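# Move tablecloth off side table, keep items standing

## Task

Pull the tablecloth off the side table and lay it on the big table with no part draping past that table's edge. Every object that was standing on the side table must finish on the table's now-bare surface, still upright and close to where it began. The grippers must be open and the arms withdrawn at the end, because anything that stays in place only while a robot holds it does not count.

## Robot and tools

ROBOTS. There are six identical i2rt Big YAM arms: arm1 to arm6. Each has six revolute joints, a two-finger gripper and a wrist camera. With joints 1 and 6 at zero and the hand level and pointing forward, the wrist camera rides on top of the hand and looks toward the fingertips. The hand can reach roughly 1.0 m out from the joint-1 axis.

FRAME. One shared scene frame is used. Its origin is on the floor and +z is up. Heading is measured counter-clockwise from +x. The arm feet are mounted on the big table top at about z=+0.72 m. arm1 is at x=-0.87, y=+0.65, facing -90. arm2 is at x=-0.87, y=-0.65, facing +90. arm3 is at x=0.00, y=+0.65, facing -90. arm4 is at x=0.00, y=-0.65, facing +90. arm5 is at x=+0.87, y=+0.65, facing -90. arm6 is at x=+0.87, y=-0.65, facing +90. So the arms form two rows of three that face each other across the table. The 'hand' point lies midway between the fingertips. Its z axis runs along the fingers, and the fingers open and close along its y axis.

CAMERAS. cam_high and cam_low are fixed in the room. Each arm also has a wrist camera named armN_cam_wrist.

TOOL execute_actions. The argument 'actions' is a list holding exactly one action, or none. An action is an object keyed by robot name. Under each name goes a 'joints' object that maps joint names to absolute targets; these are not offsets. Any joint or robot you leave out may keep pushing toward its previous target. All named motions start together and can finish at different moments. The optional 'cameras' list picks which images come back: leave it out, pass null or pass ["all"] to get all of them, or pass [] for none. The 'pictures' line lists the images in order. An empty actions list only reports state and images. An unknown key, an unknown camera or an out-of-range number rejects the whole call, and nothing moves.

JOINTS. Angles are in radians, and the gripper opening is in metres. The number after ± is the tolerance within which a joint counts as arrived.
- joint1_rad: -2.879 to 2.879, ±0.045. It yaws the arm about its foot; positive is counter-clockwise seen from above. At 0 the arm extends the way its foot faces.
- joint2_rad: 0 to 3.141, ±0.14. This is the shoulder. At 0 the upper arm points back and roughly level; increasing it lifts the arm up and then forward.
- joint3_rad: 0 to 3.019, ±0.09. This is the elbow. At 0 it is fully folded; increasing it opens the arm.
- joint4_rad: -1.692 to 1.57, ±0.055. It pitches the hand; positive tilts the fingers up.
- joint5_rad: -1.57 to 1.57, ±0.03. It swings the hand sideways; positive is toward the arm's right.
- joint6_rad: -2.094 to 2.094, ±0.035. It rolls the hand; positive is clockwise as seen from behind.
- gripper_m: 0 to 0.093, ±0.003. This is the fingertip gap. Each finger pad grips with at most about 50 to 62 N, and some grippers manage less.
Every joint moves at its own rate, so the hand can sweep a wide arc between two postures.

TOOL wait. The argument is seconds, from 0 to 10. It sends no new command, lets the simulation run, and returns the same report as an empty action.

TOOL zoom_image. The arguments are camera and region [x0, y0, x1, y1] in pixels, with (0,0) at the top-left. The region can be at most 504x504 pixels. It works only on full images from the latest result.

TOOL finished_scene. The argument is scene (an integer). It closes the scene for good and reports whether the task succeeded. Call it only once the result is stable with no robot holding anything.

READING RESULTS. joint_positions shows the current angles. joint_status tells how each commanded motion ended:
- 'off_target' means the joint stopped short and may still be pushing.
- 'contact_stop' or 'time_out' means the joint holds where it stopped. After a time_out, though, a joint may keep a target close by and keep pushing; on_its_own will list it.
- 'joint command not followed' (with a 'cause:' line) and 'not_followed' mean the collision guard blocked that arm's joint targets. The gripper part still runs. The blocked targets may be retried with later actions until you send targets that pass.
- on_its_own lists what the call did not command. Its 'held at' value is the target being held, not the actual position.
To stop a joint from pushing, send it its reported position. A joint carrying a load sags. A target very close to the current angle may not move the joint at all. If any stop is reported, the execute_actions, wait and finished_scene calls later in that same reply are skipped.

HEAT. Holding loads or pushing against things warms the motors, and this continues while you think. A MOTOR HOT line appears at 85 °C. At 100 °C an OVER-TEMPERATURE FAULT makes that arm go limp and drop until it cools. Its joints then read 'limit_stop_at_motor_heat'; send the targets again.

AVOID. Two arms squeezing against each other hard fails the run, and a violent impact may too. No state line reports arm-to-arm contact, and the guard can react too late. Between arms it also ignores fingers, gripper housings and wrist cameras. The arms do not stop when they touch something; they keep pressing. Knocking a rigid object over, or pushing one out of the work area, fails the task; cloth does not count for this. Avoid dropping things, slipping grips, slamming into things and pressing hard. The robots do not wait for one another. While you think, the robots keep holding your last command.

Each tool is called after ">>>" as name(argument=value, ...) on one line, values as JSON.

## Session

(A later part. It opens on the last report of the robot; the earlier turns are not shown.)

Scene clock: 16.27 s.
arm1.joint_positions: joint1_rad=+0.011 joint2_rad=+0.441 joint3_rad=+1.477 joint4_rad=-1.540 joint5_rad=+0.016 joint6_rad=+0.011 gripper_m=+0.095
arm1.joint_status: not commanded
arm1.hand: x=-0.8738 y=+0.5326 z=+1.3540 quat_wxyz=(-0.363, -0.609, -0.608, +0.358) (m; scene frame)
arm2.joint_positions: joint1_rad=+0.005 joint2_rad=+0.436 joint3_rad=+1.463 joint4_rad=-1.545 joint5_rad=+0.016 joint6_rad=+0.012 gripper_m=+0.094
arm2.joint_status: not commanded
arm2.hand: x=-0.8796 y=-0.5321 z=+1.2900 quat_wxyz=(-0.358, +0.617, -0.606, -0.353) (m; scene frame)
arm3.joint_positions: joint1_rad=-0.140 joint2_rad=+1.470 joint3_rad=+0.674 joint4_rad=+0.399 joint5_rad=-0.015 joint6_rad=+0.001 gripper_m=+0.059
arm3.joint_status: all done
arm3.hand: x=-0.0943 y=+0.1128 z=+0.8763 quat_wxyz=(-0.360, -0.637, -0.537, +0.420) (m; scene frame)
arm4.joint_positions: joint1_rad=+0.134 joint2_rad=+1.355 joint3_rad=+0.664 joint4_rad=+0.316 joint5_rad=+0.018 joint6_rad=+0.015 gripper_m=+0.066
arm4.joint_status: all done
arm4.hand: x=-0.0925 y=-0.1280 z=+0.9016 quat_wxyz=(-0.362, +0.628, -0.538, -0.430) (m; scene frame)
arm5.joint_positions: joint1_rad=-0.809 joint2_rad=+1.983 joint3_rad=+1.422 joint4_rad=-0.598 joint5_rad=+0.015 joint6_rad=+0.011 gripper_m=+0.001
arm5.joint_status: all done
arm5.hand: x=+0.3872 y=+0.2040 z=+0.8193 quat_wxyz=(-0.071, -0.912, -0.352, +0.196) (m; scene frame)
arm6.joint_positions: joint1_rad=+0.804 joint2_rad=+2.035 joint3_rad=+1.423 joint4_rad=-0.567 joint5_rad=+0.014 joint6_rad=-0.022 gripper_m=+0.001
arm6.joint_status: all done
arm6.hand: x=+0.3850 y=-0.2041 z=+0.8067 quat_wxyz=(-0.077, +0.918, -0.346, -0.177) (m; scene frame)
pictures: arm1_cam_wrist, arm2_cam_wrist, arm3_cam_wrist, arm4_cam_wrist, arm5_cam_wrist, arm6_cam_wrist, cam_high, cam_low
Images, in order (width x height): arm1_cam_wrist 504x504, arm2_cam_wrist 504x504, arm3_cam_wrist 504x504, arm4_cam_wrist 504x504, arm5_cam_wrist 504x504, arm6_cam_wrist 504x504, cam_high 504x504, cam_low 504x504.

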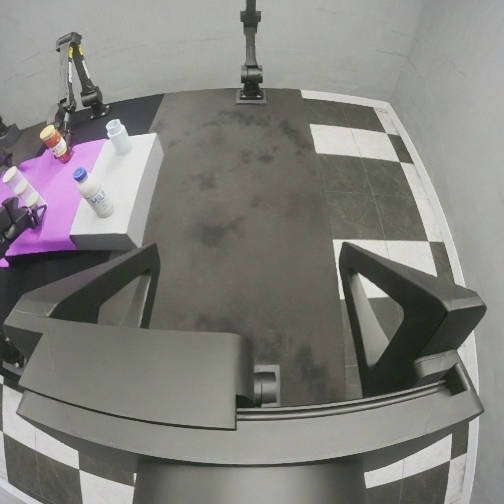

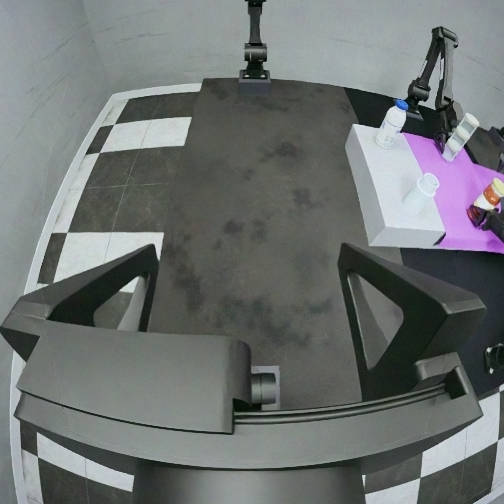

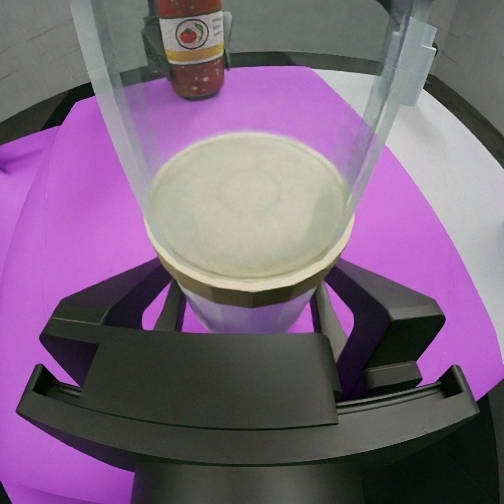

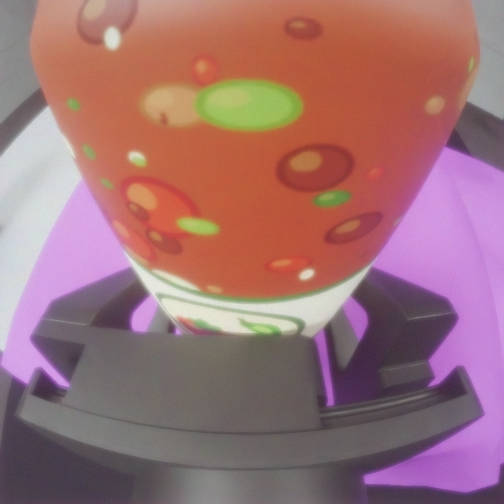

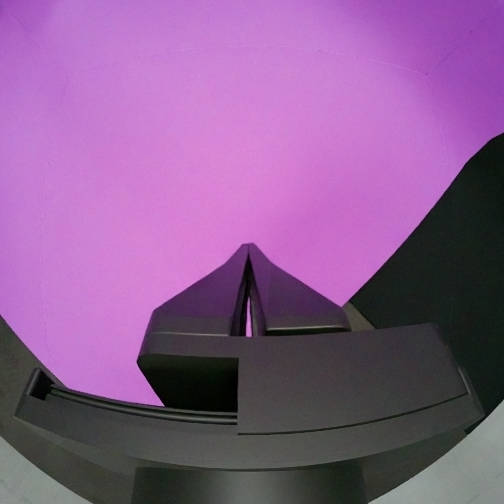

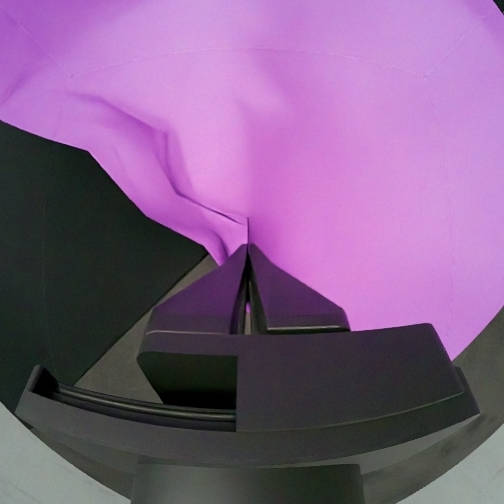

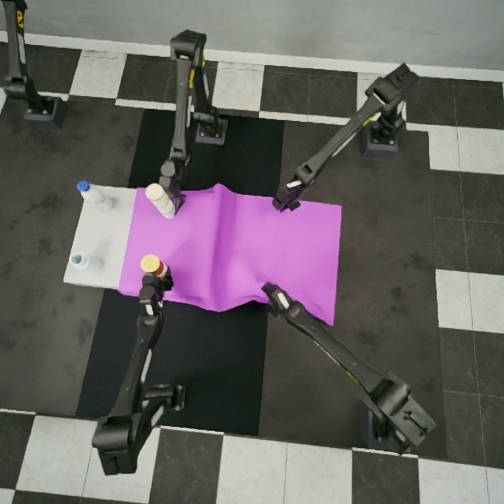

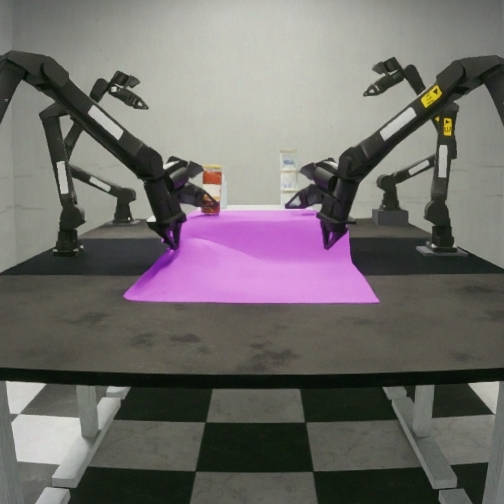

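>>> execute_actions(actions=[{"arm3":{"joints":{"joint2_rad":1.34,"joint4_rad":0.33}},"arm4":{"joints":{"joint2_rad":1.17,"joint4_rad":0.25}},"arm5":{"joints":{"joint2_rad":0.8,"joint4_rad":-1.3}}}], cameras=[])

>>> execute_actions(actions=[{"arm6":{"joints":{"joint1_rad":-0.1}},"arm5":{"joints":{"joint1_rad":0,"joint2_rad":0.45}}}], cameras=["cam_high","cam_low"])

Scene clock: 18.57 s.
arm1.joint_positions: joint1_rad=+0.011 joint2_rad=+0.441 joint3_rad=+1.477 joint4_rad=-1.540 joint5_rad=+0.016 joint6_rad=+0.011 gripper_m=+0.095
arm1.joint_status: not commanded
arm1.hand: x=-0.8738 y=+0.5326 z=+1.3540 quat_wxyz=(-0.363, -0.609, -0.608, +0.358) (m; scene frame)
arm2.joint_positions: joint1_rad=+0.005 joint2_rad=+0.436 joint3_rad=+1.463 joint4_rad=-1.545 joint5_rad=+0.016 joint6_rad=+0.012 gripper_m=+0.094
arm2.joint_status: not commanded
arm2.hand: x=-0.8796 y=-0.5321 z=+1.2900 quat_wxyz=(-0.358, +0.617, -0.606, -0.353) (m; scene frame)
arm3.joint_positions: joint1_rad=-0.140 joint2_rad=+1.358 joint3_rad=+0.674 joint4_rad=+0.318 joint5_rad=-0.015 joint6_rad=+0.001 gripper_m=+0.059
arm3.joint_status: all done
arm3.hand: x=-0.0923 y=+0.1239 z=+0.9160 quat_wxyz=(-0.369, -0.630, -0.531, +0.430) (m; scene frame)
arm4.joint_positions: joint1_rad=+0.134 joint2_rad=+1.201 joint3_rad=+0.664 joint4_rad=+0.223 joint5_rad=+0.018 joint6_rad=+0.015 gripper_m=+0.066
arm4.joint_status: all done
arm4.hand: x=-0.0889 y=-0.1475 z=+0.9566 quat_wxyz=(-0.378, +0.615, -0.527, -0.450) (m; scene frame)
arm5.joint_positions: joint1_rad=-0.809 joint2_rad=+0.794 joint3_rad=+1.417 joint4_rad=-1.293 joint5_rad=+0.015 joint6_rad=+0.011 gripper_m=+0.001
arm5.joint_status: all done
arm5.hand: x=+0.6460 y=+0.4461 z=+1.3130 quat_wxyz=(-0.158, -0.839, -0.321, +0.410) (m; scene frame)
arm6.joint_positions: joint1_rad=+0.804 joint2_rad=+2.035 joint3_rad=+1.423 joint4_rad=-0.567 joint5_rad=+0.014 joint6_rad=-0.022 gripper_m=+0.001
arm6.joint_status: not commanded
arm6.hand: x=+0.3850 y=-0.2041 z=+0.8067 quat_wxyz=(-0.077, +0.918, -0.346, -0.177) (m; scene frame)
pictures: none
No camera images: the call's "cameras" was empty. Leave "cameras" out to get every camera's image.

Scene clock: 20.23 s.
arm1.joint_positions: joint1_rad=+0.011 joint2_rad=+0.441 joint3_rad=+1.477 joint4_rad=-1.540 joint5_rad=+0.016 joint6_rad=+0.011 gripper_m=+0.095
arm1.joint_status: not commanded
arm1.hand: x=-0.8738 y=+0.5326 z=+1.3540 quat_wxyz=(-0.363, -0.609, -0.608, +0.358) (m; scene frame)
arm2.joint_positions: joint1_rad=+0.005 joint2_rad=+0.436 joint3_rad=+1.463 joint4_rad=-1.545 joint5_rad=+0.016 joint6_rad=+0.012 gripper_m=+0.094
arm2.joint_status: not commanded
arm2.hand: x=-0.8796 y=-0.5321 z=+1.2900 quat_wxyz=(-0.358, +0.617, -0.606, -0.353) (m; scene frame)
arm3.joint_positions: joint1_rad=-0.140 joint2_rad=+1.358 joint3_rad=+0.674 joint4_rad=+0.318 joint5_rad=-0.015 joint6_rad=+0.001 gripper_m=+0.059
arm3.joint_status: not commanded
arm3.hand: x=-0.0923 y=+0.1239 z=+0.9160 quat_wxyz=(-0.369, -0.630, -0.531, +0.430) (m; scene frame)
arm4.joint_positions: joint1_rad=+0.134 joint2_rad=+1.201 joint3_rad=+0.664 joint4_rad=+0.223 joint5_rad=+0.018 joint6_rad=+0.015 gripper_m=+0.066
arm4.joint_status: not commanded
arm4.hand: x=-0.0889 y=-0.1475 z=+0.9566 quat_wxyz=(-0.378, +0.615, -0.527, -0.450) (m; scene frame)
arm5.joint_positions: joint1_rad=-0.010 joint2_rad=+0.455 joint3_rad=+1.422 joint4_rad=-1.294 joint5_rad=+0.015 joint6_rad=+0.011 gripper_m=+0.001
arm5.joint_status: all done
arm5.hand: x=+0.8670 y=+0.4930 z=+1.3862 quat_wxyz=(-0.406, -0.584, -0.562, +0.422) (m; scene frame)
arm6.joint_positions: joint1_rad=-0.107 joint2_rad=+2.035 joint3_rad=+1.423 joint4_rad=-0.567 joint5_rad=+0.012 joint6_rad=-0.022 gripper_m=+0.001
arm6.joint_status: all done
arm6.hand: x=+0.9251 y=+0.0064 z=+0.8068 quat_wxyz=(-0.148, +0.673, -0.714, -0.124) (m; scene frame)
pictures: cam_high, cam_low
Images, in order (width x height): cam_high 504x504, cam_low 504x504.

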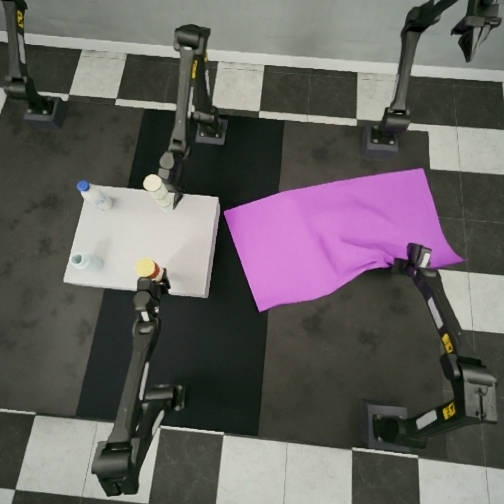

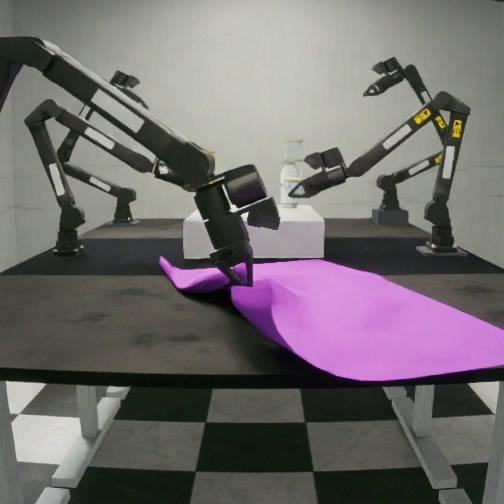

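>>> execute_actions(actions=[{"arm6":{"joints":{"joint1_rad":0.45,"joint2_rad":1.8,"joint3_rad":1.15}},"arm3":{"joints":{"joint2_rad":1.47,"joint4_rad":0.44}},"arm4":{"joints":{"joint2_rad":1.36,"joint4_rad":0.39}}}], cameras=[])

>>> execute_actions(actions=[{"arm3":{"joints":{"joint2_rad":1.535,"joint4_rad":0.5}},"arm4":{"joints":{"joint2_rad":1.42,"joint4_rad":0.44}}}], cameras=["cam_high","cam_low"])

Scene clock: 22.67 s.
arm1.joint_positions: joint1_rad=+0.011 joint2_rad=+0.441 joint3_rad=+1.477 joint4_rad=-1.540 joint5_rad=+0.016 joint6_rad=+0.011 gripper_m=+0.095
arm1.joint_status: not commanded
arm1.hand: x=-0.8738 y=+0.5326 z=+1.3540 quat_wxyz=(-0.363, -0.609, -0.608, +0.358) (m; scene frame)
arm2.joint_positions: joint1_rad=+0.005 joint2_rad=+0.436 joint3_rad=+1.463 joint4_rad=-1.545 joint5_rad=+0.016 joint6_rad=+0.012 gripper_m=+0.094
arm2.joint_status: not commanded
arm2.hand: x=-0.8796 y=-0.5321 z=+1.2900 quat_wxyz=(-0.358, +0.617, -0.606, -0.353) (m; scene frame)
arm3.joint_positions: joint1_rad=-0.140 joint2_rad=+1.500 joint3_rad=+0.674 joint4_rad=+0.407 joint5_rad=-0.015 joint6_rad=+0.001 gripper_m=+0.059
arm3.joint_status: all done
arm3.hand: x=-0.0945 y=+0.1117 z=+0.8624 quat_wxyz=(-0.354, -0.641, -0.541, +0.413) (m; scene frame)
arm4.joint_positions: joint1_rad=+0.134 joint2_rad=+1.382 joint3_rad=+0.666 joint4_rad=+0.344 joint5_rad=+0.018 joint6_rad=+0.015 gripper_m=+0.066
arm4.joint_status: all done
arm4.hand: x=-0.0934 y=-0.1235 z=+0.8954 quat_wxyz=(-0.363, +0.627, -0.537, -0.432) (m; scene frame)
arm5.joint_positions: joint1_rad=-0.010 joint2_rad=+0.455 joint3_rad=+1.422 joint4_rad=-1.294 joint5_rad=+0.015 joint6_rad=+0.011 gripper_m=+0.001
arm5.joint_status: not commanded
arm5.hand: x=+0.8670 y=+0.4930 z=+1.3862 quat_wxyz=(-0.406, -0.584, -0.562, +0.422) (m; scene frame)
arm6.joint_positions: joint1_rad=+0.458 joint2_rad=+1.802 joint3_rad=+1.143 joint4_rad=-0.567 joint5_rad=+0.007 joint6_rad=-0.021 gripper_m=+0.001
arm6.joint_status: all done
arm6.hand: x=+0.6100 y=-0.1541 z=+0.8334 quat_wxyz=(-0.092, +0.849, -0.501, -0.143) (m; scene frame)
pictures: none
No camera images: the call's "cameras" was empty. Leave "cameras" out to get every camera's image.

Scene clock: 23.30 s.
arm1.joint_positions: joint1_rad=+0.011 joint2_rad=+0.441 joint3_rad=+1.477 joint4_rad=-1.540 joint5_rad=+0.016 joint6_rad=+0.011 gripper_m=+0.095
arm1.joint_status: not commanded
arm1.hand: x=-0.8738 y=+0.5326 z=+1.3540 quat_wxyz=(-0.363, -0.609, -0.608, +0.358) (m; scene frame)
arm2.joint_positions: joint1_rad=+0.005 joint2_rad=+0.436 joint3_rad=+1.463 joint4_rad=-1.545 joint5_rad=+0.016 joint6_rad=+0.012 gripper_m=+0.094
arm2.joint_status: not commanded
arm2.hand: x=-0.8796 y=-0.5321 z=+1.2900 quat_wxyz=(-0.358, +0.617, -0.606, -0.353) (m; scene frame)
arm3.joint_positions: joint1_rad=-0.140 joint2_rad=+1.536 joint3_rad=+0.674 joint4_rad=+0.476 joint5_rad=-0.015 joint6_rad=+0.001 gripper_m=+0.059
arm3.joint_status: all done
arm3.hand: x=-0.0957 y=+0.1050 z=+0.8591 quat_wxyz=(-0.363, -0.634, -0.535, +0.424) (m; scene frame)
arm4.joint_positions: joint1_rad=+0.134 joint2_rad=+1.414 joint3_rad=+0.666 joint4_rad=+0.408 joint5_rad=+0.018 joint6_rad=+0.015 gripper_m=+0.066
arm4.joint_status: all done
arm4.hand: x=-0.0946 y=-0.1167 z=+0.8934 quat_wxyz=(-0.371, +0.620, -0.531, -0.441) (m; scene frame)
arm5.joint_positions: joint1_rad=-0.010 joint2_rad=+0.455 joint3_rad=+1.422 joint4_rad=-1.294 joint5_rad=+0.015 joint6_rad=+0.011 gripper_m=+0.001
arm5.joint_status: not commanded
arm5.hand: x=+0.8670 y=+0.4930 z=+1.3862 quat_wxyz=(-0.406, -0.584, -0.562, +0.422) (m; scene frame)
arm6.joint_positions: joint1_rad=+0.458 joint2_rad=+1.802 joint3_rad=+1.143 joint4_rad=-0.567 joint5_rad=+0.007 joint6_rad=-0.021 gripper_m=+0.001
arm6.joint_status: not commanded
arm6.hand: x=+0.6100 y=-0.1541 z=+0.8334 quat_wxyz=(-0.092, +0.849, -0.501, -0.143) (m; scene frame)
pictures: cam_high, cam_low
Images, in order (width x height): cam_high 504x504, cam_low 504x504.

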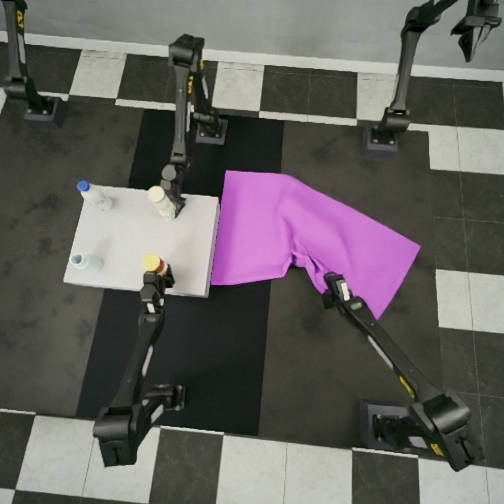

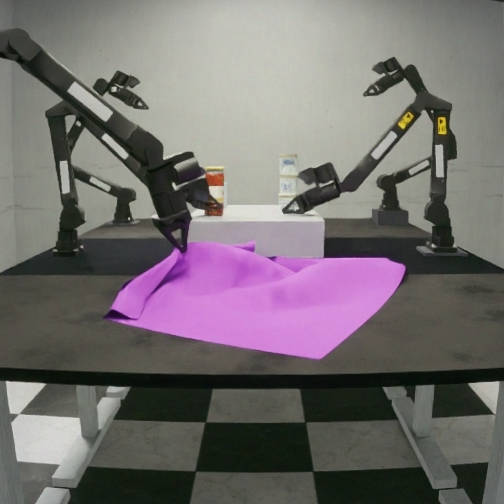

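Cloth touches the side table's end; pull it slightly away.

>>> execute_actions(actions=[{"arm3":{"joints":{"gripper_m":0.093}},"arm4":{"joints":{"gripper_m":0.093}},"arm6":{"joints":{"joint1_rad":0.3,"joint2_rad":1.65,"joint3_rad":0.93}}}], cameras=[])

>>> execute_actions(actions=[{"arm3":{"joints":{"joint2_rad":1.3,"joint3_rad":0.53}},"arm4":{"joints":{"joint2_rad":1.25,"joint3_rad":0.53}},"arm6":{"joints":{"gripper_m":0.093}}}], cameras=[])

>>> execute_actions(actions=[{"arm3":{"joints":{"joint2_rad":0.7,"joint3_rad":0.3,"joint4_rad":0.2}},"arm4":{"joints":{"joint2_rad":0.7,"joint3_rad":0.3,"joint4_rad":0.2}},"arm6":{"joints":{"joint2_rad":0.8}}}], cameras=["cam_high","cam_low"])

Scene clock: 24.97 s.
arm1.joint_positions: joint1_rad=+0.011 joint2_rad=+0.441 joint3_rad=+1.477 joint4_rad=-1.540 joint5_rad=+0.016 joint6_rad=+0.011 gripper_m=+0.095
arm1.joint_status: not commanded
arm1.hand: x=-0.8738 y=+0.5326 z=+1.3540 quat_wxyz=(-0.363, -0.609, -0.608, +0.358) (m; scene frame)
arm2.joint_positions: joint1_rad=+0.005 joint2_rad=+0.436 joint3_rad=+1.463 joint4_rad=-1.545 joint5_rad=+0.016 joint6_rad=+0.012 gripper_m=+0.094
arm2.joint_status: not commanded
arm2.hand: x=-0.8796 y=-0.5321 z=+1.2900 quat_wxyz=(-0.358, +0.617, -0.606, -0.353) (m; scene frame)
arm3.joint_positions: joint1_rad=-0.140 joint2_rad=+1.536 joint3_rad=+0.674 joint4_rad=+0.481 joint5_rad=-0.015 joint6_rad=+0.001 gripper_m=+0.093
arm3.joint_status: all done
arm3.hand: x=-0.0957 y=+0.1046 z=+0.8600 quat_wxyz=(-0.364, -0.633, -0.534, +0.425) (m; scene frame)
arm4.joint_positions: joint1_rad=+0.134 joint2_rad=+1.414 joint3_rad=+0.666 joint4_rad=+0.416 joint5_rad=+0.018 joint6_rad=+0.015 gripper_m=+0.093
arm4.joint_status: all done
arm4.hand: x=-0.0948 y=-0.1161 z=+0.8952 quat_wxyz=(-0.373, +0.619, -0.530, -0.444) (m; scene frame)
arm5.joint_positions: joint1_rad=-0.010 joint2_rad=+0.455 joint3_rad=+1.422 joint4_rad=-1.294 joint5_rad=+0.015 joint6_rad=+0.011 gripper_m=+0.001
arm5.joint_status: not commanded
arm5.hand: x=+0.8670 y=+0.4930 z=+1.3862 quat_wxyz=(-0.406, -0.584, -0.562, +0.422) (m; scene frame)
arm6.joint_positions: joint1_rad=+0.291 joint2_rad=+1.657 joint3_rad=+0.924 joint4_rad=-0.567 joint5_rad=+0.010 joint6_rad=-0.021 gripper_m=+0.001
arm6.joint_status: all done
arm6.hand: x=+0.7245 y=-0.2013 z=+0.8248 quat_wxyz=(-0.083, +0.809, -0.573, -0.104) (m; scene frame)
pictures: none
No camera images: the call's "cameras" was empty. Leave "cameras" out to get every camera's image.

Scene clock: 25.90 s.
arm1.joint_positions: joint1_rad=+0.011 joint2_rad=+0.441 joint3_rad=+1.477 joint4_rad=-1.540 joint5_rad=+0.016 joint6_rad=+0.011 gripper_m=+0.095
arm1.joint_status: not commanded
arm1.hand: x=-0.8738 y=+0.5326 z=+1.3540 quat_wxyz=(-0.363, -0.609, -0.608, +0.358) (m; scene frame)
arm2.joint_positions: joint1_rad=+0.005 joint2_rad=+0.436 joint3_rad=+1.463 joint4_rad=-1.545 joint5_rad=+0.016 joint6_rad=+0.012 gripper_m=+0.094
arm2.joint_status: not commanded
arm2.hand: x=-0.8796 y=-0.5321 z=+1.2900 quat_wxyz=(-0.358, +0.617, -0.606, -0.353) (m; scene frame)
arm3.joint_positions: joint1_rad=-0.140 joint2_rad=+1.297 joint3_rad=+0.534 joint4_rad=+0.485 joint5_rad=-0.015 joint6_rad=+0.001 gripper_m=+0.093
arm3.joint_status: all done
arm3.hand: x=-0.0859 y=+0.1599 z=+0.9122 quat_wxyz=(-0.391, -0.610, -0.515, +0.458) (m; scene frame)
arm4.joint_positions: joint1_rad=+0.134 joint2_rad=+1.250 joint3_rad=+0.532 joint4_rad=+0.418 joint5_rad=+0.018 joint6_rad=+0.015 gripper_m=+0.093
arm4.joint_status: all done
arm4.hand: x=-0.0852 y=-0.1680 z=+0.9077 quat_wxyz=(-0.382, +0.611, -0.524, -0.454) (m; scene frame)
arm5.joint_positions: joint1_rad=-0.010 joint2_rad=+0.455 joint3_rad=+1.422 joint4_rad=-1.294 joint5_rad=+0.015 joint6_rad=+0.011 gripper_m=+0.001
arm5.joint_status: not commanded
arm5.hand: x=+0.8670 y=+0.4930 z=+1.3862 quat_wxyz=(-0.406, -0.584, -0.562, +0.422) (m; scene frame)
arm6.joint_positions: joint1_rad=+0.291 joint2_rad=+1.657 joint3_rad=+0.924 joint4_rad=-0.567 joint5_rad=+0.010 joint6_rad=-0.021 gripper_m=+0.093
arm6.joint_status: all done
arm6.hand: x=+0.7245 y=-0.2013 z=+0.8248 quat_wxyz=(-0.083, +0.809, -0.573, -0.104) (m; scene frame)
pictures: none
No camera images: the call's "cameras" was empty. Leave "cameras" out to get every camera's image.

Scene clock: 27.37 s.
arm1.joint_positions: joint1_rad=+0.011 joint2_rad=+0.441 joint3_rad=+1.477 joint4_rad=-1.540 joint5_rad=+0.016 joint6_rad=+0.011 gripper_m=+0.095
arm1.joint_status: not commanded
arm1.hand: x=-0.8738 y=+0.5326 z=+1.3540 quat_wxyz=(-0.363, -0.609, -0.608, +0.358) (m; scene frame)
arm2.joint_positions: joint1_rad=+0.005 joint2_rad=+0.436 joint3_rad=+1.463 joint4_rad=-1.545 joint5_rad=+0.016 joint6_rad=+0.012 gripper_m=+0.094
arm2.joint_status: not commanded
arm2.hand: x=-0.8796 y=-0.5321 z=+1.2900 quat_wxyz=(-0.358, +0.617, -0.606, -0.353) (m; scene frame)
arm3.joint_positions: joint1_rad=-0.140 joint2_rad=+0.697 joint3_rad=+0.294 joint4_rad=+0.206 joint5_rad=-0.015 joint6_rad=+0.001 gripper_m=+0.093
arm3.joint_status: all done
arm3.hand: x=-0.0630 y=+0.2876 z=+0.9583 quat_wxyz=(-0.412, -0.590, -0.499, +0.482) (m; scene frame)
arm4.joint_positions: joint1_rad=+0.134 joint2_rad=+0.701 joint3_rad=+0.292 joint4_rad=+0.208 joint5_rad=+0.018 joint6_rad=+0.015 gripper_m=+0.093
arm4.joint_status: all done
arm4.hand: x=-0.0631 y=-0.2878 z=+0.9461 quat_wxyz=(-0.406, +0.588, -0.504, -0.485) (m; scene frame)
arm5.joint_positions: joint1_rad=-0.010 joint2_rad=+0.455 joint3_rad=+1.422 joint4_rad=-1.294 joint5_rad=+0.015 joint6_rad=+0.011 gripper_m=+0.001
arm5.joint_status: not commanded
arm5.hand: x=+0.8670 y=+0.4930 z=+1.3862 quat_wxyz=(-0.406, -0.584, -0.562, +0.422) (m; scene frame)
arm6.joint_positions: joint1_rad=+0.291 joint2_rad=+0.794 joint3_rad=+0.918 joint4_rad=-0.567 joint5_rad=+0.010 joint6_rad=-0.021 gripper_m=+0.093
arm6.joint_status: all done
arm6.hand: x=+0.7445 y=-0.2624 z=+1.2058 quat_wxyz=(-0.321, +0.689, -0.491, -0.426) (m; scene frame)
pictures: cam_high, cam_low
Images, in order (width x height): cam_high 504x504, cam_low 504x504.

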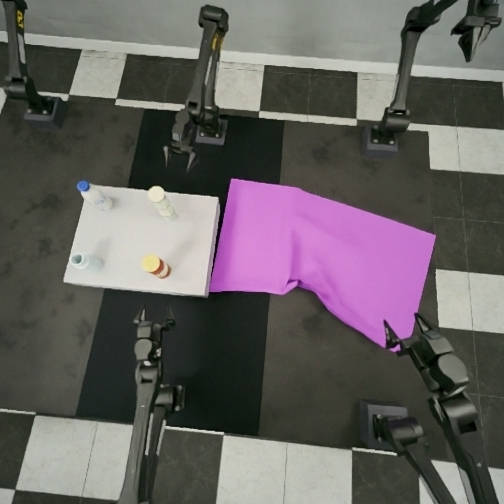

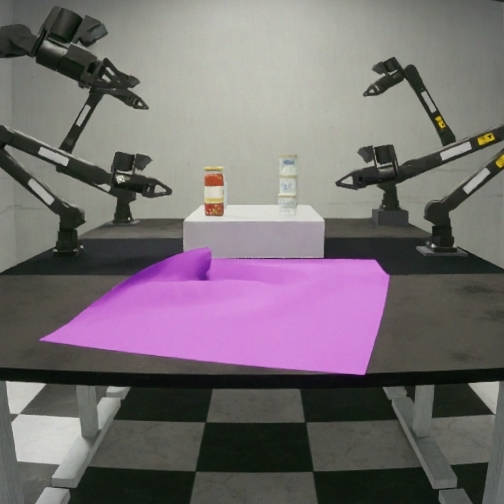

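>>> execute_actions(actions=[{"arm5":{"joints":{"joint1_rad":0.22,"joint2_rad":1.9,"joint3_rad":1.22,"joint4_rad":-0.55,"gripper_m":0.093}},"arm6":{"joints":{"joint2_rad":0.45}}}], cameras=[])

>>> execute_actions(actions=[{"arm5":{"joints":{"joint2_rad":2.08}}}], cameras=["arm5_cam_wrist"])

>>> execute_actions(actions=[{"arm5":{"joints":{"gripper_m":0}}}], cameras=[])

>>> execute_actions(actions=[{"arm5":{"joints":{"joint2_rad":1.8,"joint1_rad":-0.15}}}], cameras=["cam_high","cam_low"])

Scene clock: 29.77 s.
arm1.joint_positions: joint1_rad=+0.011 joint2_rad=+0.441 joint3_rad=+1.477 joint4_rad=-1.540 joint5_rad=+0.016 joint6_rad=+0.011 gripper_m=+0.095
arm1.joint_status: not commanded
arm1.hand: x=-0.8738 y=+0.5326 z=+1.3540 quat_wxyz=(-0.363, -0.609, -0.608, +0.358) (m; scene frame)
arm2.joint_positions: joint1_rad=+0.005 joint2_rad=+0.436 joint3_rad=+1.463 joint4_rad=-1.545 joint5_rad=+0.016 joint6_rad=+0.012 gripper_m=+0.094
arm2.joint_status: not commanded
arm2.hand: x=-0.8796 y=-0.5321 z=+1.2900 quat_wxyz=(-0.358, +0.617, -0.606, -0.353) (m; scene frame)
arm3.joint_positions: joint1_rad=-0.140 joint2_rad=+0.697 joint3_rad=+0.294 joint4_rad=+0.206 joint5_rad=-0.015 joint6_rad=+0.001 gripper_m=+0.093
arm3.joint_status: not commanded
arm3.hand: x=-0.0630 y=+0.2876 z=+0.9583 quat_wxyz=(-0.412, -0.590, -0.499, +0.482) (m; scene frame)
arm4.joint_positions: joint1_rad=+0.134 joint2_rad=+0.701 joint3_rad=+0.292 joint4_rad=+0.208 joint5_rad=+0.018 joint6_rad=+0.015 gripper_m=+0.093
arm4.joint_status: not commanded
arm4.hand: x=-0.0631 y=-0.2878 z=+0.9461 quat_wxyz=(-0.406, +0.588, -0.504, -0.485) (m; scene frame)
arm5.joint_positions: joint1_rad=+0.211 joint2_rad=+1.903 joint3_rad=+1.211 joint4_rad=-0.560 joint5_rad=+0.015 joint6_rad=+0.011 gripper_m=+0.093
arm5.joint_status: all done
arm5.hand: x=+0.9825 y=+0.0801 z=+0.7841 quat_wxyz=(-0.119, -0.629, -0.760, +0.110) (m; scene frame)
arm6.joint_positions: joint1_rad=+0.291 joint2_rad=+0.443 joint3_rad=+0.917 joint4_rad=-0.567 joint5_rad=+0.010 joint6_rad=-0.021 gripper_m=+0.093
arm6.joint_status: all done
arm6.hand: x=+0.7795 y=-0.3686 z=+1.3212 quat_wxyz=(-0.403, +0.603, -0.431, -0.538) (m; scene frame)
pictures: none
No camera images: the call's "cameras" was empty. Leave "cameras" out to get every camera's image.

Scene clock: 30.60 s.
arm1.joint_positions: joint1_rad=+0.011 joint2_rad=+0.441 joint3_rad=+1.477 joint4_rad=-1.540 joint5_rad=+0.016 joint6_rad=+0.011 gripper_m=+0.095
arm1.joint_status: not commanded
arm1.hand: x=-0.8738 y=+0.5326 z=+1.3540 quat_wxyz=(-0.363, -0.609, -0.608, +0.358) (m; scene frame)
arm2.joint_positions: joint1_rad=+0.005 joint2_rad=+0.436 joint3_rad=+1.463 joint4_rad=-1.545 joint5_rad=+0.016 joint6_rad=+0.012 gripper_m=+0.094
arm2.joint_status: not commanded
arm2.hand: x=-0.8796 y=-0.5321 z=+1.2900 quat_wxyz=(-0.358, +0.617, -0.606, -0.353) (m; scene frame)
arm3.joint_positions: joint1_rad=-0.140 joint2_rad=+0.697 joint3_rad=+0.294 joint4_rad=+0.206 joint5_rad=-0.015 joint6_rad=+0.001 gripper_m=+0.093
arm3.joint_status: not commanded
arm3.hand: x=-0.0630 y=+0.2876 z=+0.9583 quat_wxyz=(-0.412, -0.590, -0.499, +0.482) (m; scene frame)
arm4.joint_positions: joint1_rad=+0.134 joint2_rad=+0.701 joint3_rad=+0.292 joint4_rad=+0.208 joint5_rad=+0.018 joint6_rad=+0.015 gripper_m=+0.093
arm4.joint_status: not commanded
arm4.hand: x=-0.0631 y=-0.2878 z=+0.9461 quat_wxyz=(-0.406, +0.588, -0.504, -0.485) (m; scene frame)
arm5.joint_positions: joint1_rad=+0.209 joint2_rad=+1.998 joint3_rad=+1.236 joint4_rad=-0.547 joint5_rad=+0.012 joint6_rad=+0.016 gripper_m=+0.093
arm5.joint_status: all done
arm5.hand: x=+0.9816 y=+0.0801 z=+0.7406 quat_wxyz=(-0.098, -0.634, -0.761, +0.091) (m; scene frame)
arm6.joint_positions: joint1_rad=+0.291 joint2_rad=+0.443 joint3_rad=+0.917 joint4_rad=-0.567 joint5_rad=+0.010 joint6_rad=-0.021 gripper_m=+0.093
arm6.joint_status: not commanded
arm6.hand: x=+0.7795 y=-0.3686 z=+1.3212 quat_wxyz=(-0.403, +0.603, -0.431, -0.538) (m; scene frame)
pictures: arm5_cam_wrist
Images, in order (width x height): arm5_cam_wrist 504x504.

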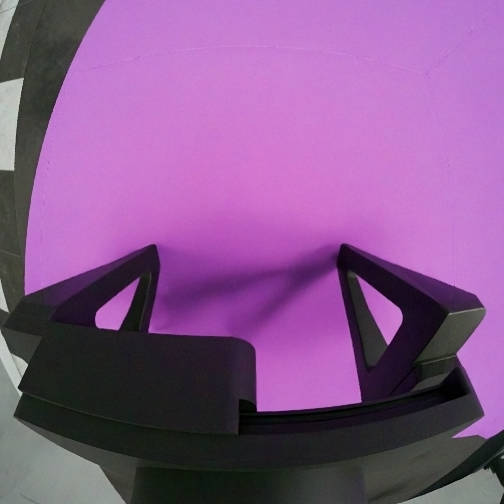

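Scene clock: 31.30 s.
arm1.joint_positions: joint1_rad=+0.011 joint2_rad=+0.441 joint3_rad=+1.477 joint4_rad=-1.540 joint5_rad=+0.016 joint6_rad=+0.011 gripper_m=+0.095
arm1.joint_status: not commanded
arm1.hand: x=-0.8738 y=+0.5326 z=+1.3540 quat_wxyz=(-0.363, -0.609, -0.608, +0.358) (m; scene frame)
arm2.joint_positions: joint1_rad=+0.005 joint2_rad=+0.436 joint3_rad=+1.463 joint4_rad=-1.545 joint5_rad=+0.016 joint6_rad=+0.012 gripper_m=+0.094
arm2.joint_status: not commanded
arm2.hand: x=-0.8796 y=-0.5321 z=+1.2900 quat_wxyz=(-0.358, +0.617, -0.606, -0.353) (m; scene frame)
arm3.joint_positions: joint1_rad=-0.140 joint2_rad=+0.697 joint3_rad=+0.294 joint4_rad=+0.206 joint5_rad=-0.015 joint6_rad=+0.001 gripper_m=+0.093
arm3.joint_status: not commanded
arm3.hand: x=-0.0630 y=+0.2876 z=+0.9583 quat_wxyz=(-0.412, -0.590, -0.499, +0.482) (m; scene frame)
arm4.joint_positions: joint1_rad=+0.134 joint2_rad=+0.701 joint3_rad=+0.292 joint4_rad=+0.208 joint5_rad=+0.018 joint6_rad=+0.015 gripper_m=+0.093
arm4.joint_status: not commanded
arm4.hand: x=-0.0631 y=-0.2878 z=+0.9461 quat_wxyz=(-0.406, +0.588, -0.504, -0.485) (m; scene frame)
arm5.joint_positions: joint1_rad=+0.212 joint2_rad=+1.998 joint3_rad=+1.236 joint4_rad=-0.545 joint5_rad=+0.010 joint6_rad=+0.016 gripper_m=+0.001
arm5.joint_status: all done
arm5.hand: x=+0.9838 y=+0.0801 z=+0.7407 quat_wxyz=(-0.099, -0.633, -0.762, +0.091) (m; scene frame)
arm6.joint_positions: joint1_rad=+0.291 joint2_rad=+0.443 joint3_rad=+0.917 joint4_rad=-0.567 joint5_rad=+0.010 joint6_rad=-0.021 gripper_m=+0.093
arm6.joint_status: not commanded
arm6.hand: x=+0.7795 y=-0.3686 z=+1.3212 quat_wxyz=(-0.403, +0.603, -0.431, -0.538) (m; scene frame)
pictures: none
No camera images: the call's "cameras" was empty. Leave "cameras" out to get every camera's image.

Scene clock: 32.63 s.
arm1.joint_positions: joint1_rad=+0.011 joint2_rad=+0.441 joint3_rad=+1.477 joint4_rad=-1.540 joint5_rad=+0.016 joint6_rad=+0.011 gripper_m=+0.095
arm1.joint_status: not commanded
arm1.hand: x=-0.8738 y=+0.5326 z=+1.3540 quat_wxyz=(-0.363, -0.609, -0.608, +0.358) (m; scene frame)
arm2.joint_positions: joint1_rad=+0.005 joint2_rad=+0.436 joint3_rad=+1.463 joint4_rad=-1.545 joint5_rad=+0.016 joint6_rad=+0.012 gripper_m=+0.094
arm2.joint_status: not commanded
arm2.hand: x=-0.8796 y=-0.5321 z=+1.2900 quat_wxyz=(-0.358, +0.617, -0.606, -0.353) (m; scene frame)
arm3.joint_positions: joint1_rad=-0.140 joint2_rad=+0.697 joint3_rad=+0.294 joint4_rad=+0.206 joint5_rad=-0.015 joint6_rad=+0.001 gripper_m=+0.093
arm3.joint_status: not commanded
arm3.hand: x=-0.0630 y=+0.2876 z=+0.9583 quat_wxyz=(-0.412, -0.590, -0.499, +0.482) (m; scene frame)
arm4.joint_positions: joint1_rad=+0.134 joint2_rad=+0.701 joint3_rad=+0.292 joint4_rad=+0.208 joint5_rad=+0.018 joint6_rad=+0.015 gripper_m=+0.093
arm4.joint_status: not commanded
arm4.hand: x=-0.0631 y=-0.2878 z=+0.9461 quat_wxyz=(-0.406, +0.588, -0.504, -0.485) (m; scene frame)
arm5.joint_positions: joint1_rad=-0.154 joint2_rad=+1.786 joint3_rad=+1.212 joint4_rad=-0.547 joint5_rad=+0.016 joint6_rad=+0.016 gripper_m=+0.001
arm5.joint_status: all done
arm5.hand: x=+0.7692 y=+0.0622 z=+0.8537 quat_wxyz=(-0.141, -0.749, -0.623, +0.179) (m; scene frame)
arm6.joint_positions: joint1_rad=+0.291 joint2_rad=+0.443 joint3_rad=+0.917 joint4_rad=-0.567 joint5_rad=+0.010 joint6_rad=-0.021 gripper_m=+0.093
arm6.joint_status: not commanded
arm6.hand: x=+0.7795 y=-0.3686 z=+1.3212 quat_wxyz=(-0.403, +0.603, -0.431, -0.538) (m; scene frame)
pictures: cam_high, cam_low
Images, in order (width x height): cam_high 504x504, cam_low 504x504.

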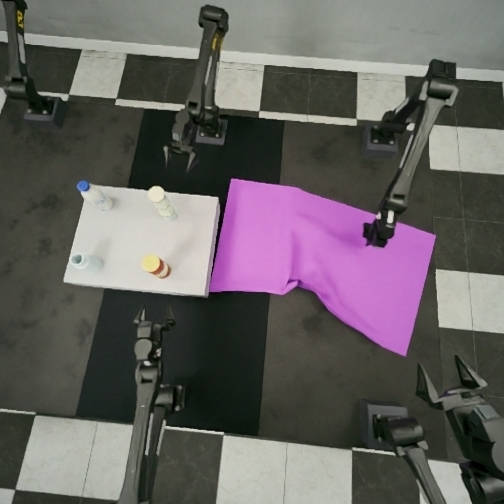

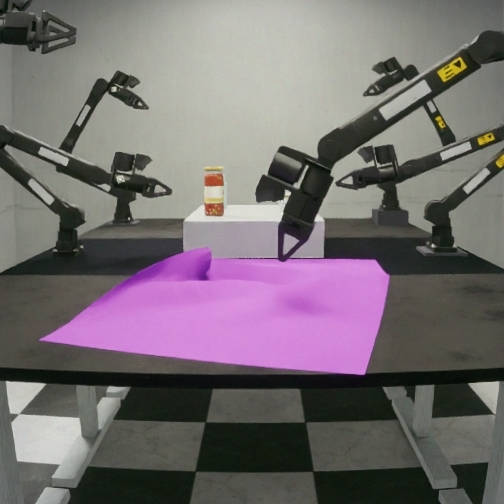

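>>> execute_actions(actions=[{"arm5":{"joints":{"joint2_rad":0.8}}}], cameras=["cam_low"])

>>> zoom_image(camera="cam_low", region=[300,340,420,400])

Scene clock: 34.67 s.
arm1.joint_positions: joint1_rad=+0.011 joint2_rad=+0.441 joint3_rad=+1.477 joint4_rad=-1.540 joint5_rad=+0.016 joint6_rad=+0.011 gripper_m=+0.095
arm1.joint_status: not commanded
arm1.hand: x=-0.8738 y=+0.5326 z=+1.3540 quat_wxyz=(-0.363, -0.609, -0.608, +0.358) (m; scene frame)
arm2.joint_positions: joint1_rad=+0.005 joint2_rad=+0.436 joint3_rad=+1.463 joint4_rad=-1.545 joint5_rad=+0.016 joint6_rad=+0.012 gripper_m=+0.094
arm2.joint_status: not commanded
arm2.hand: x=-0.8796 y=-0.5321 z=+1.2900 quat_wxyz=(-0.358, +0.617, -0.606, -0.353) (m; scene frame)
arm3.joint_positions: joint1_rad=-0.140 joint2_rad=+0.697 joint3_rad=+0.294 joint4_rad=+0.206 joint5_rad=-0.015 joint6_rad=+0.001 gripper_m=+0.093
arm3.joint_status: not commanded
arm3.hand: x=-0.0630 y=+0.2876 z=+0.9583 quat_wxyz=(-0.412, -0.590, -0.499, +0.482) (m; scene frame)
arm4.joint_positions: joint1_rad=+0.134 joint2_rad=+0.701 joint3_rad=+0.292 joint4_rad=+0.208 joint5_rad=+0.018 joint6_rad=+0.015 gripper_m=+0.093
arm4.joint_status: not commanded
arm4.hand: x=-0.0631 y=-0.2878 z=+0.9461 quat_wxyz=(-0.406, +0.588, -0.504, -0.485) (m; scene frame)
arm5.joint_positions: joint1_rad=-0.154 joint2_rad=+0.794 joint3_rad=+1.209 joint4_rad=-0.547 joint5_rad=+0.016 joint6_rad=+0.016 gripper_m=+0.001
arm5.joint_status: all done
arm5.hand: x=+0.8047 y=+0.2617 z=+1.3643 quat_wxyz=(-0.426, -0.578, -0.477, +0.506) (m; scene frame)
arm6.joint_positions: joint1_rad=+0.291 joint2_rad=+0.443 joint3_rad=+0.917 joint4_rad=-0.567 joint5_rad=+0.010 joint6_rad=-0.021 gripper_m=+0.093
arm6.joint_status: not commanded
arm6.hand: x=+0.7795 y=-0.3686 z=+1.3212 quat_wxyz=(-0.403, +0.603, -0.431, -0.538) (m; scene frame)
pictures: cam_low
Images, in order (width x height): cam_low 504x504.

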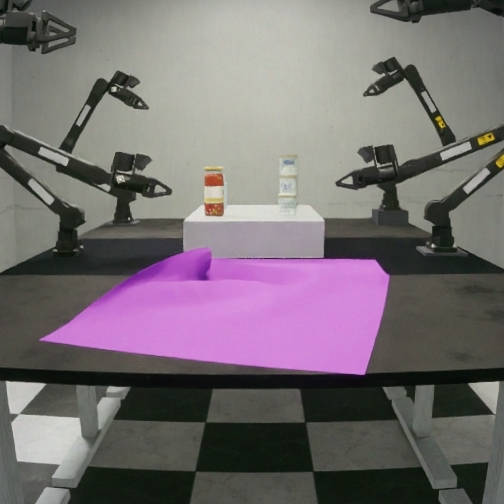

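Region (300, 340, 420, 400) of cam_low's 504x504 image, scaled by 4.200, with more detail than that image has.

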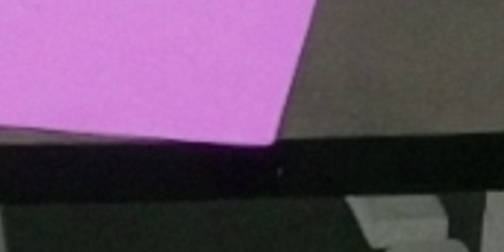

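>>> execute_actions(actions=[{"arm6":{"joints":{"joint1_rad":-0.17,"joint2_rad":1.95,"joint3_rad":1.22,"joint4_rad":-0.52}},"arm5":{"joints":{"joint2_rad":0.45}}}], cameras=[])

>>> execute_actions(actions=[{"arm6":{"joints":{"joint2_rad":2.13}}}], cameras=[])

>>> execute_actions(actions=[{"arm6":{"joints":{"gripper_m":0}}}], cameras=[])

>>> execute_actions(actions=[{"arm6":{"joints":{"joint2_rad":1.9,"joint1_rad":0.1}}}], cameras=[])

>>> execute_actions(actions=[{"arm6":{"joints":{"gripper_m":0.093,"joint2_rad":1.0}}}], cameras=["cam_high","cam_low"])

Scene clock: 37.40 s.
arm1.joint_positions: joint1_rad=+0.011 joint2_rad=+0.441 joint3_rad=+1.477 joint4_rad=-1.540 joint5_rad=+0.016 joint6_rad=+0.011 gripper_m=+0.095
arm1.joint_status: not commanded
arm1.hand: x=-0.8738 y=+0.5326 z=+1.3540 quat_wxyz=(-0.363, -0.609, -0.608, +0.358) (m; scene frame)
arm2.joint_positions: joint1_rad=+0.005 joint2_rad=+0.436 joint3_rad=+1.463 joint4_rad=-1.545 joint5_rad=+0.016 joint6_rad=+0.012 gripper_m=+0.094
arm2.joint_status: not commanded
arm2.hand: x=-0.8796 y=-0.5321 z=+1.2900 quat_wxyz=(-0.358, +0.617, -0.606, -0.353) (m; scene frame)
arm3.joint_positions: joint1_rad=-0.140 joint2_rad=+0.697 joint3_rad=+0.294 joint4_rad=+0.206 joint5_rad=-0.015 joint6_rad=+0.001 gripper_m=+0.093
arm3.joint_status: not commanded
arm3.hand: x=-0.0630 y=+0.2876 z=+0.9583 quat_wxyz=(-0.412, -0.590, -0.499, +0.482) (m; scene frame)
arm4.joint_positions: joint1_rad=+0.134 joint2_rad=+0.701 joint3_rad=+0.292 joint4_rad=+0.208 joint5_rad=+0.018 joint6_rad=+0.015 gripper_m=+0.093
arm4.joint_status: not commanded
arm4.hand: x=-0.0631 y=-0.2878 z=+0.9461 quat_wxyz=(-0.406, +0.588, -0.504, -0.485) (m; scene frame)
arm5.joint_positions: joint1_rad=-0.154 joint2_rad=+0.456 joint3_rad=+1.209 joint4_rad=-0.547 joint5_rad=+0.016 joint6_rad=+0.016 gripper_m=+0.001
arm5.joint_status: all done
arm5.hand: x=+0.8327 y=+0.4272 z=+1.4630 quat_wxyz=(-0.503, -0.485, -0.398, +0.594) (m; scene frame)
arm6.joint_positions: joint1_rad=-0.168 joint2_rad=+1.948 joint3_rad=+1.202 joint4_rad=-0.519 joint5_rad=+0.010 joint6_rad=-0.021 gripper_m=+0.093
arm6.joint_status: all done
arm6.hand: x=+0.9533 y=-0.0772 z=+0.7789 quat_wxyz=(-0.118, +0.655, -0.740, -0.093) (m; scene frame)
pictures: none
No camera images: the call's "cameras" was empty. Leave "cameras" out to get every camera's image.

Scene clock: 38.30 s.
arm1.joint_positions: joint1_rad=+0.011 joint2_rad=+0.441 joint3_rad=+1.477 joint4_rad=-1.540 joint5_rad=+0.016 joint6_rad=+0.011 gripper_m=+0.095
arm1.joint_status: not commanded
arm1.hand: x=-0.8738 y=+0.5326 z=+1.3540 quat_wxyz=(-0.363, -0.609, -0.608, +0.358) (m; scene frame)
arm2.joint_positions: joint1_rad=+0.005 joint2_rad=+0.436 joint3_rad=+1.463 joint4_rad=-1.545 joint5_rad=+0.016 joint6_rad=+0.012 gripper_m=+0.094
arm2.joint_status: not commanded
arm2.hand: x=-0.8796 y=-0.5321 z=+1.2900 quat_wxyz=(-0.358, +0.617, -0.606, -0.353) (m; scene frame)
arm3.joint_positions: joint1_rad=-0.140 joint2_rad=+0.697 joint3_rad=+0.294 joint4_rad=+0.206 joint5_rad=-0.015 joint6_rad=+0.001 gripper_m=+0.093
arm3.joint_status: not commanded
arm3.hand: x=-0.0630 y=+0.2876 z=+0.9583 quat_wxyz=(-0.412, -0.590, -0.499, +0.482) (m; scene frame)
arm4.joint_positions: joint1_rad=+0.134 joint2_rad=+0.701 joint3_rad=+0.292 joint4_rad=+0.208 joint5_rad=+0.018 joint6_rad=+0.015 gripper_m=+0.093
arm4.joint_status: not commanded
arm4.hand: x=-0.0631 y=-0.2878 z=+0.9461 quat_wxyz=(-0.406, +0.588, -0.504, -0.485) (m; scene frame)
arm5.joint_positions: joint1_rad=-0.154 joint2_rad=+0.456 joint3_rad=+1.209 joint4_rad=-0.547 joint5_rad=+0.016 joint6_rad=+0.016 gripper_m=+0.001
arm5.joint_status: not commanded
arm5.hand: x=+0.8327 y=+0.4272 z=+1.4630 quat_wxyz=(-0.503, -0.485, -0.398, +0.594) (m; scene frame)
arm6.joint_positions: joint1_rad=-0.169 joint2_rad=+2.058 joint3_rad=+1.231 joint4_rad=-0.516 joint5_rad=+0.008 joint6_rad=-0.017 gripper_m=+0.093
arm6.joint_status: all done
arm6.hand: x=+0.9530 y=-0.0829 z=+0.7280 quat_wxyz=(-0.089, +0.657, -0.745, -0.069) (m; scene frame)
pictures: none
No camera images: the call's "cameras" was empty. Leave "cameras" out to get every camera's image.

Scene clock: 39.00 s.
arm1.joint_positions: joint1_rad=+0.011 joint2_rad=+0.441 joint3_rad=+1.477 joint4_rad=-1.540 joint5_rad=+0.016 joint6_rad=+0.011 gripper_m=+0.095
arm1.joint_status: not commanded
arm1.hand: x=-0.8738 y=+0.5326 z=+1.3540 quat_wxyz=(-0.363, -0.609, -0.608, +0.358) (m; scene frame)
arm2.joint_positions: joint1_rad=+0.005 joint2_rad=+0.436 joint3_rad=+1.463 joint4_rad=-1.545 joint5_rad=+0.016 joint6_rad=+0.012 gripper_m=+0.094
arm2.joint_status: not commanded
arm2.hand: x=-0.8796 y=-0.5321 z=+1.2900 quat_wxyz=(-0.358, +0.617, -0.606, -0.353) (m; scene frame)
arm3.joint_positions: joint1_rad=-0.140 joint2_rad=+0.697 joint3_rad=+0.294 joint4_rad=+0.206 joint5_rad=-0.015 joint6_rad=+0.001 gripper_m=+0.093
arm3.joint_status: not commanded
arm3.hand: x=-0.0630 y=+0.2876 z=+0.9583 quat_wxyz=(-0.412, -0.590, -0.499, +0.482) (m; scene frame)
arm4.joint_positions: joint1_rad=+0.134 joint2_rad=+0.701 joint3_rad=+0.292 joint4_rad=+0.208 joint5_rad=+0.018 joint6_rad=+0.015 gripper_m=+0.093
arm4.joint_status: not commanded
arm4.hand: x=-0.0631 y=-0.2878 z=+0.9461 quat_wxyz=(-0.406, +0.588, -0.504, -0.485) (m; scene frame)
arm5.joint_positions: joint1_rad=-0.154 joint2_rad=+0.456 joint3_rad=+1.209 joint4_rad=-0.547 joint5_rad=+0.016 joint6_rad=+0.016 gripper_m=+0.001
arm5.joint_status: not commanded
arm5.hand: x=+0.8327 y=+0.4272 z=+1.4630 quat_wxyz=(-0.503, -0.485, -0.398, +0.594) (m; scene frame)
arm6.joint_positions: joint1_rad=-0.169 joint2_rad=+2.058 joint3_rad=+1.231 joint4_rad=-0.516 joint5_rad=+0.007 joint6_rad=-0.017 gripper_m=+0.001
arm6.joint_status: all done
arm6.hand: x=+0.9528 y=-0.0829 z=+0.7280 quat_wxyz=(-0.088, +0.657, -0.745, -0.069) (m; scene frame)
pictures: none
No camera images: the call's "cameras" was empty. Leave "cameras" out to get every camera's image.

Scene clock: 40.27 s.
arm1.joint_positions: joint1_rad=+0.011 joint2_rad=+0.441 joint3_rad=+1.477 joint4_rad=-1.540 joint5_rad=+0.016 joint6_rad=+0.011 gripper_m=+0.095
arm1.joint_status: not commanded
arm1.hand: x=-0.8738 y=+0.5326 z=+1.3540 quat_wxyz=(-0.363, -0.609, -0.608, +0.358) (m; scene frame)
arm2.joint_positions: joint1_rad=+0.005 joint2_rad=+0.436 joint3_rad=+1.463 joint4_rad=-1.545 joint5_rad=+0.016 joint6_rad=+0.012 gripper_m=+0.094
arm2.joint_status: not commanded
arm2.hand: x=-0.8796 y=-0.5321 z=+1.2900 quat_wxyz=(-0.358, +0.617, -0.606, -0.353) (m; scene frame)
arm3.joint_positions: joint1_rad=-0.140 joint2_rad=+0.697 joint3_rad=+0.294 joint4_rad=+0.206 joint5_rad=-0.015 joint6_rad=+0.001 gripper_m=+0.093
arm3.joint_status: not commanded
arm3.hand: x=-0.0630 y=+0.2876 z=+0.9583 quat_wxyz=(-0.412, -0.590, -0.499, +0.482) (m; scene frame)
arm4.joint_positions: joint1_rad=+0.134 joint2_rad=+0.701 joint3_rad=+0.292 joint4_rad=+0.208 joint5_rad=+0.018 joint6_rad=+0.015 gripper_m=+0.093
arm4.joint_status: not commanded
arm4.hand: x=-0.0631 y=-0.2878 z=+0.9461 quat_wxyz=(-0.406, +0.588, -0.504, -0.485) (m; scene frame)
arm5.joint_positions: joint1_rad=-0.154 joint2_rad=+0.456 joint3_rad=+1.209 joint4_rad=-0.547 joint5_rad=+0.016 joint6_rad=+0.016 gripper_m=+0.001
arm5.joint_status: not commanded
arm5.hand: x=+0.8327 y=+0.4272 z=+1.4630 quat_wxyz=(-0.503, -0.485, -0.398, +0.594) (m; scene frame)
arm6.joint_positions: joint1_rad=+0.100 joint2_rad=+1.891 joint3_rad=+1.209 joint4_rad=-0.517 joint5_rad=+0.008 joint6_rad=-0.017 gripper_m=+0.001
arm6.joint_status: all done
arm6.hand: x=+0.7968 y=-0.0630 z=+0.8138 quat_wxyz=(-0.126, +0.743, -0.644, -0.134) (m; scene frame)
pictures: none
No camera images: the call's "cameras" was empty. Leave "cameras" out to get every camera's image.

Scene clock: 41.83 s.
arm1.joint_positions: joint1_rad=+0.011 joint2_rad=+0.441 joint3_rad=+1.477 joint4_rad=-1.540 joint5_rad=+0.016 joint6_rad=+0.011 gripper_m=+0.095
arm1.joint_status: not commanded
arm1.hand: x=-0.8738 y=+0.5326 z=+1.3540 quat_wxyz=(-0.363, -0.609, -0.608, +0.358) (m; scene frame)
arm2.joint_positions: joint1_rad=+0.005 joint2_rad=+0.436 joint3_rad=+1.463 joint4_rad=-1.545 joint5_rad=+0.016 joint6_rad=+0.012 gripper_m=+0.094
arm2.joint_status: not commanded
arm2.hand: x=-0.8796 y=-0.5321 z=+1.2900 quat_wxyz=(-0.358, +0.617, -0.606, -0.353) (m; scene frame)
arm3.joint_positions: joint1_rad=-0.140 joint2_rad=+0.697 joint3_rad=+0.294 joint4_rad=+0.206 joint5_rad=-0.015 joint6_rad=+0.001 gripper_m=+0.093
arm3.joint_status: not commanded
arm3.hand: x=-0.0630 y=+0.2876 z=+0.9583 quat_wxyz=(-0.412, -0.590, -0.499, +0.482) (m; scene frame)
arm4.joint_positions: joint1_rad=+0.134 joint2_rad=+0.701 joint3_rad=+0.292 joint4_rad=+0.208 joint5_rad=+0.018 joint6_rad=+0.015 gripper_m=+0.093
arm4.joint_status: not commanded
arm4.hand: x=-0.0631 y=-0.2878 z=+0.9461 quat_wxyz=(-0.406, +0.588, -0.504, -0.485) (m; scene frame)
arm5.joint_positions: joint1_rad=-0.154 joint2_rad=+0.456 joint3_rad=+1.209 joint4_rad=-0.547 joint5_rad=+0.016 joint6_rad=+0.016 gripper_m=+0.001
arm5.joint_status: not commanded
arm5.hand: x=+0.8327 y=+0.4272 z=+1.4630 quat_wxyz=(-0.503, -0.485, -0.398, +0.594) (m; scene frame)
arm6.joint_positions: joint1_rad=+0.100 joint2_rad=+0.991 joint3_rad=+1.201 joint4_rad=-0.519 joint5_rad=+0.008 joint6_rad=-0.017 gripper_m=+0.093
arm6.joint_status: all done
arm6.hand: x=+0.8103 y=-0.1730 z=+1.3051 quat_wxyz=(-0.395, +0.610, -0.530, -0.436) (m; scene frame)
pictures: cam_high, cam_low
Images, in order (width x height): cam_high 504x504, cam_low 504x504.

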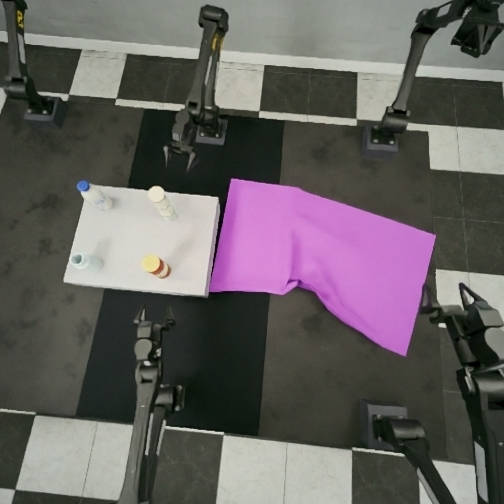

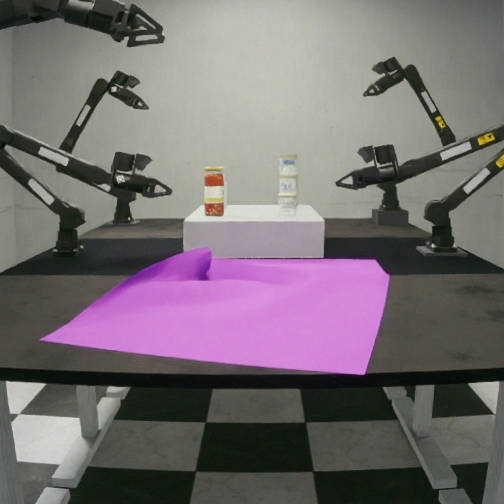

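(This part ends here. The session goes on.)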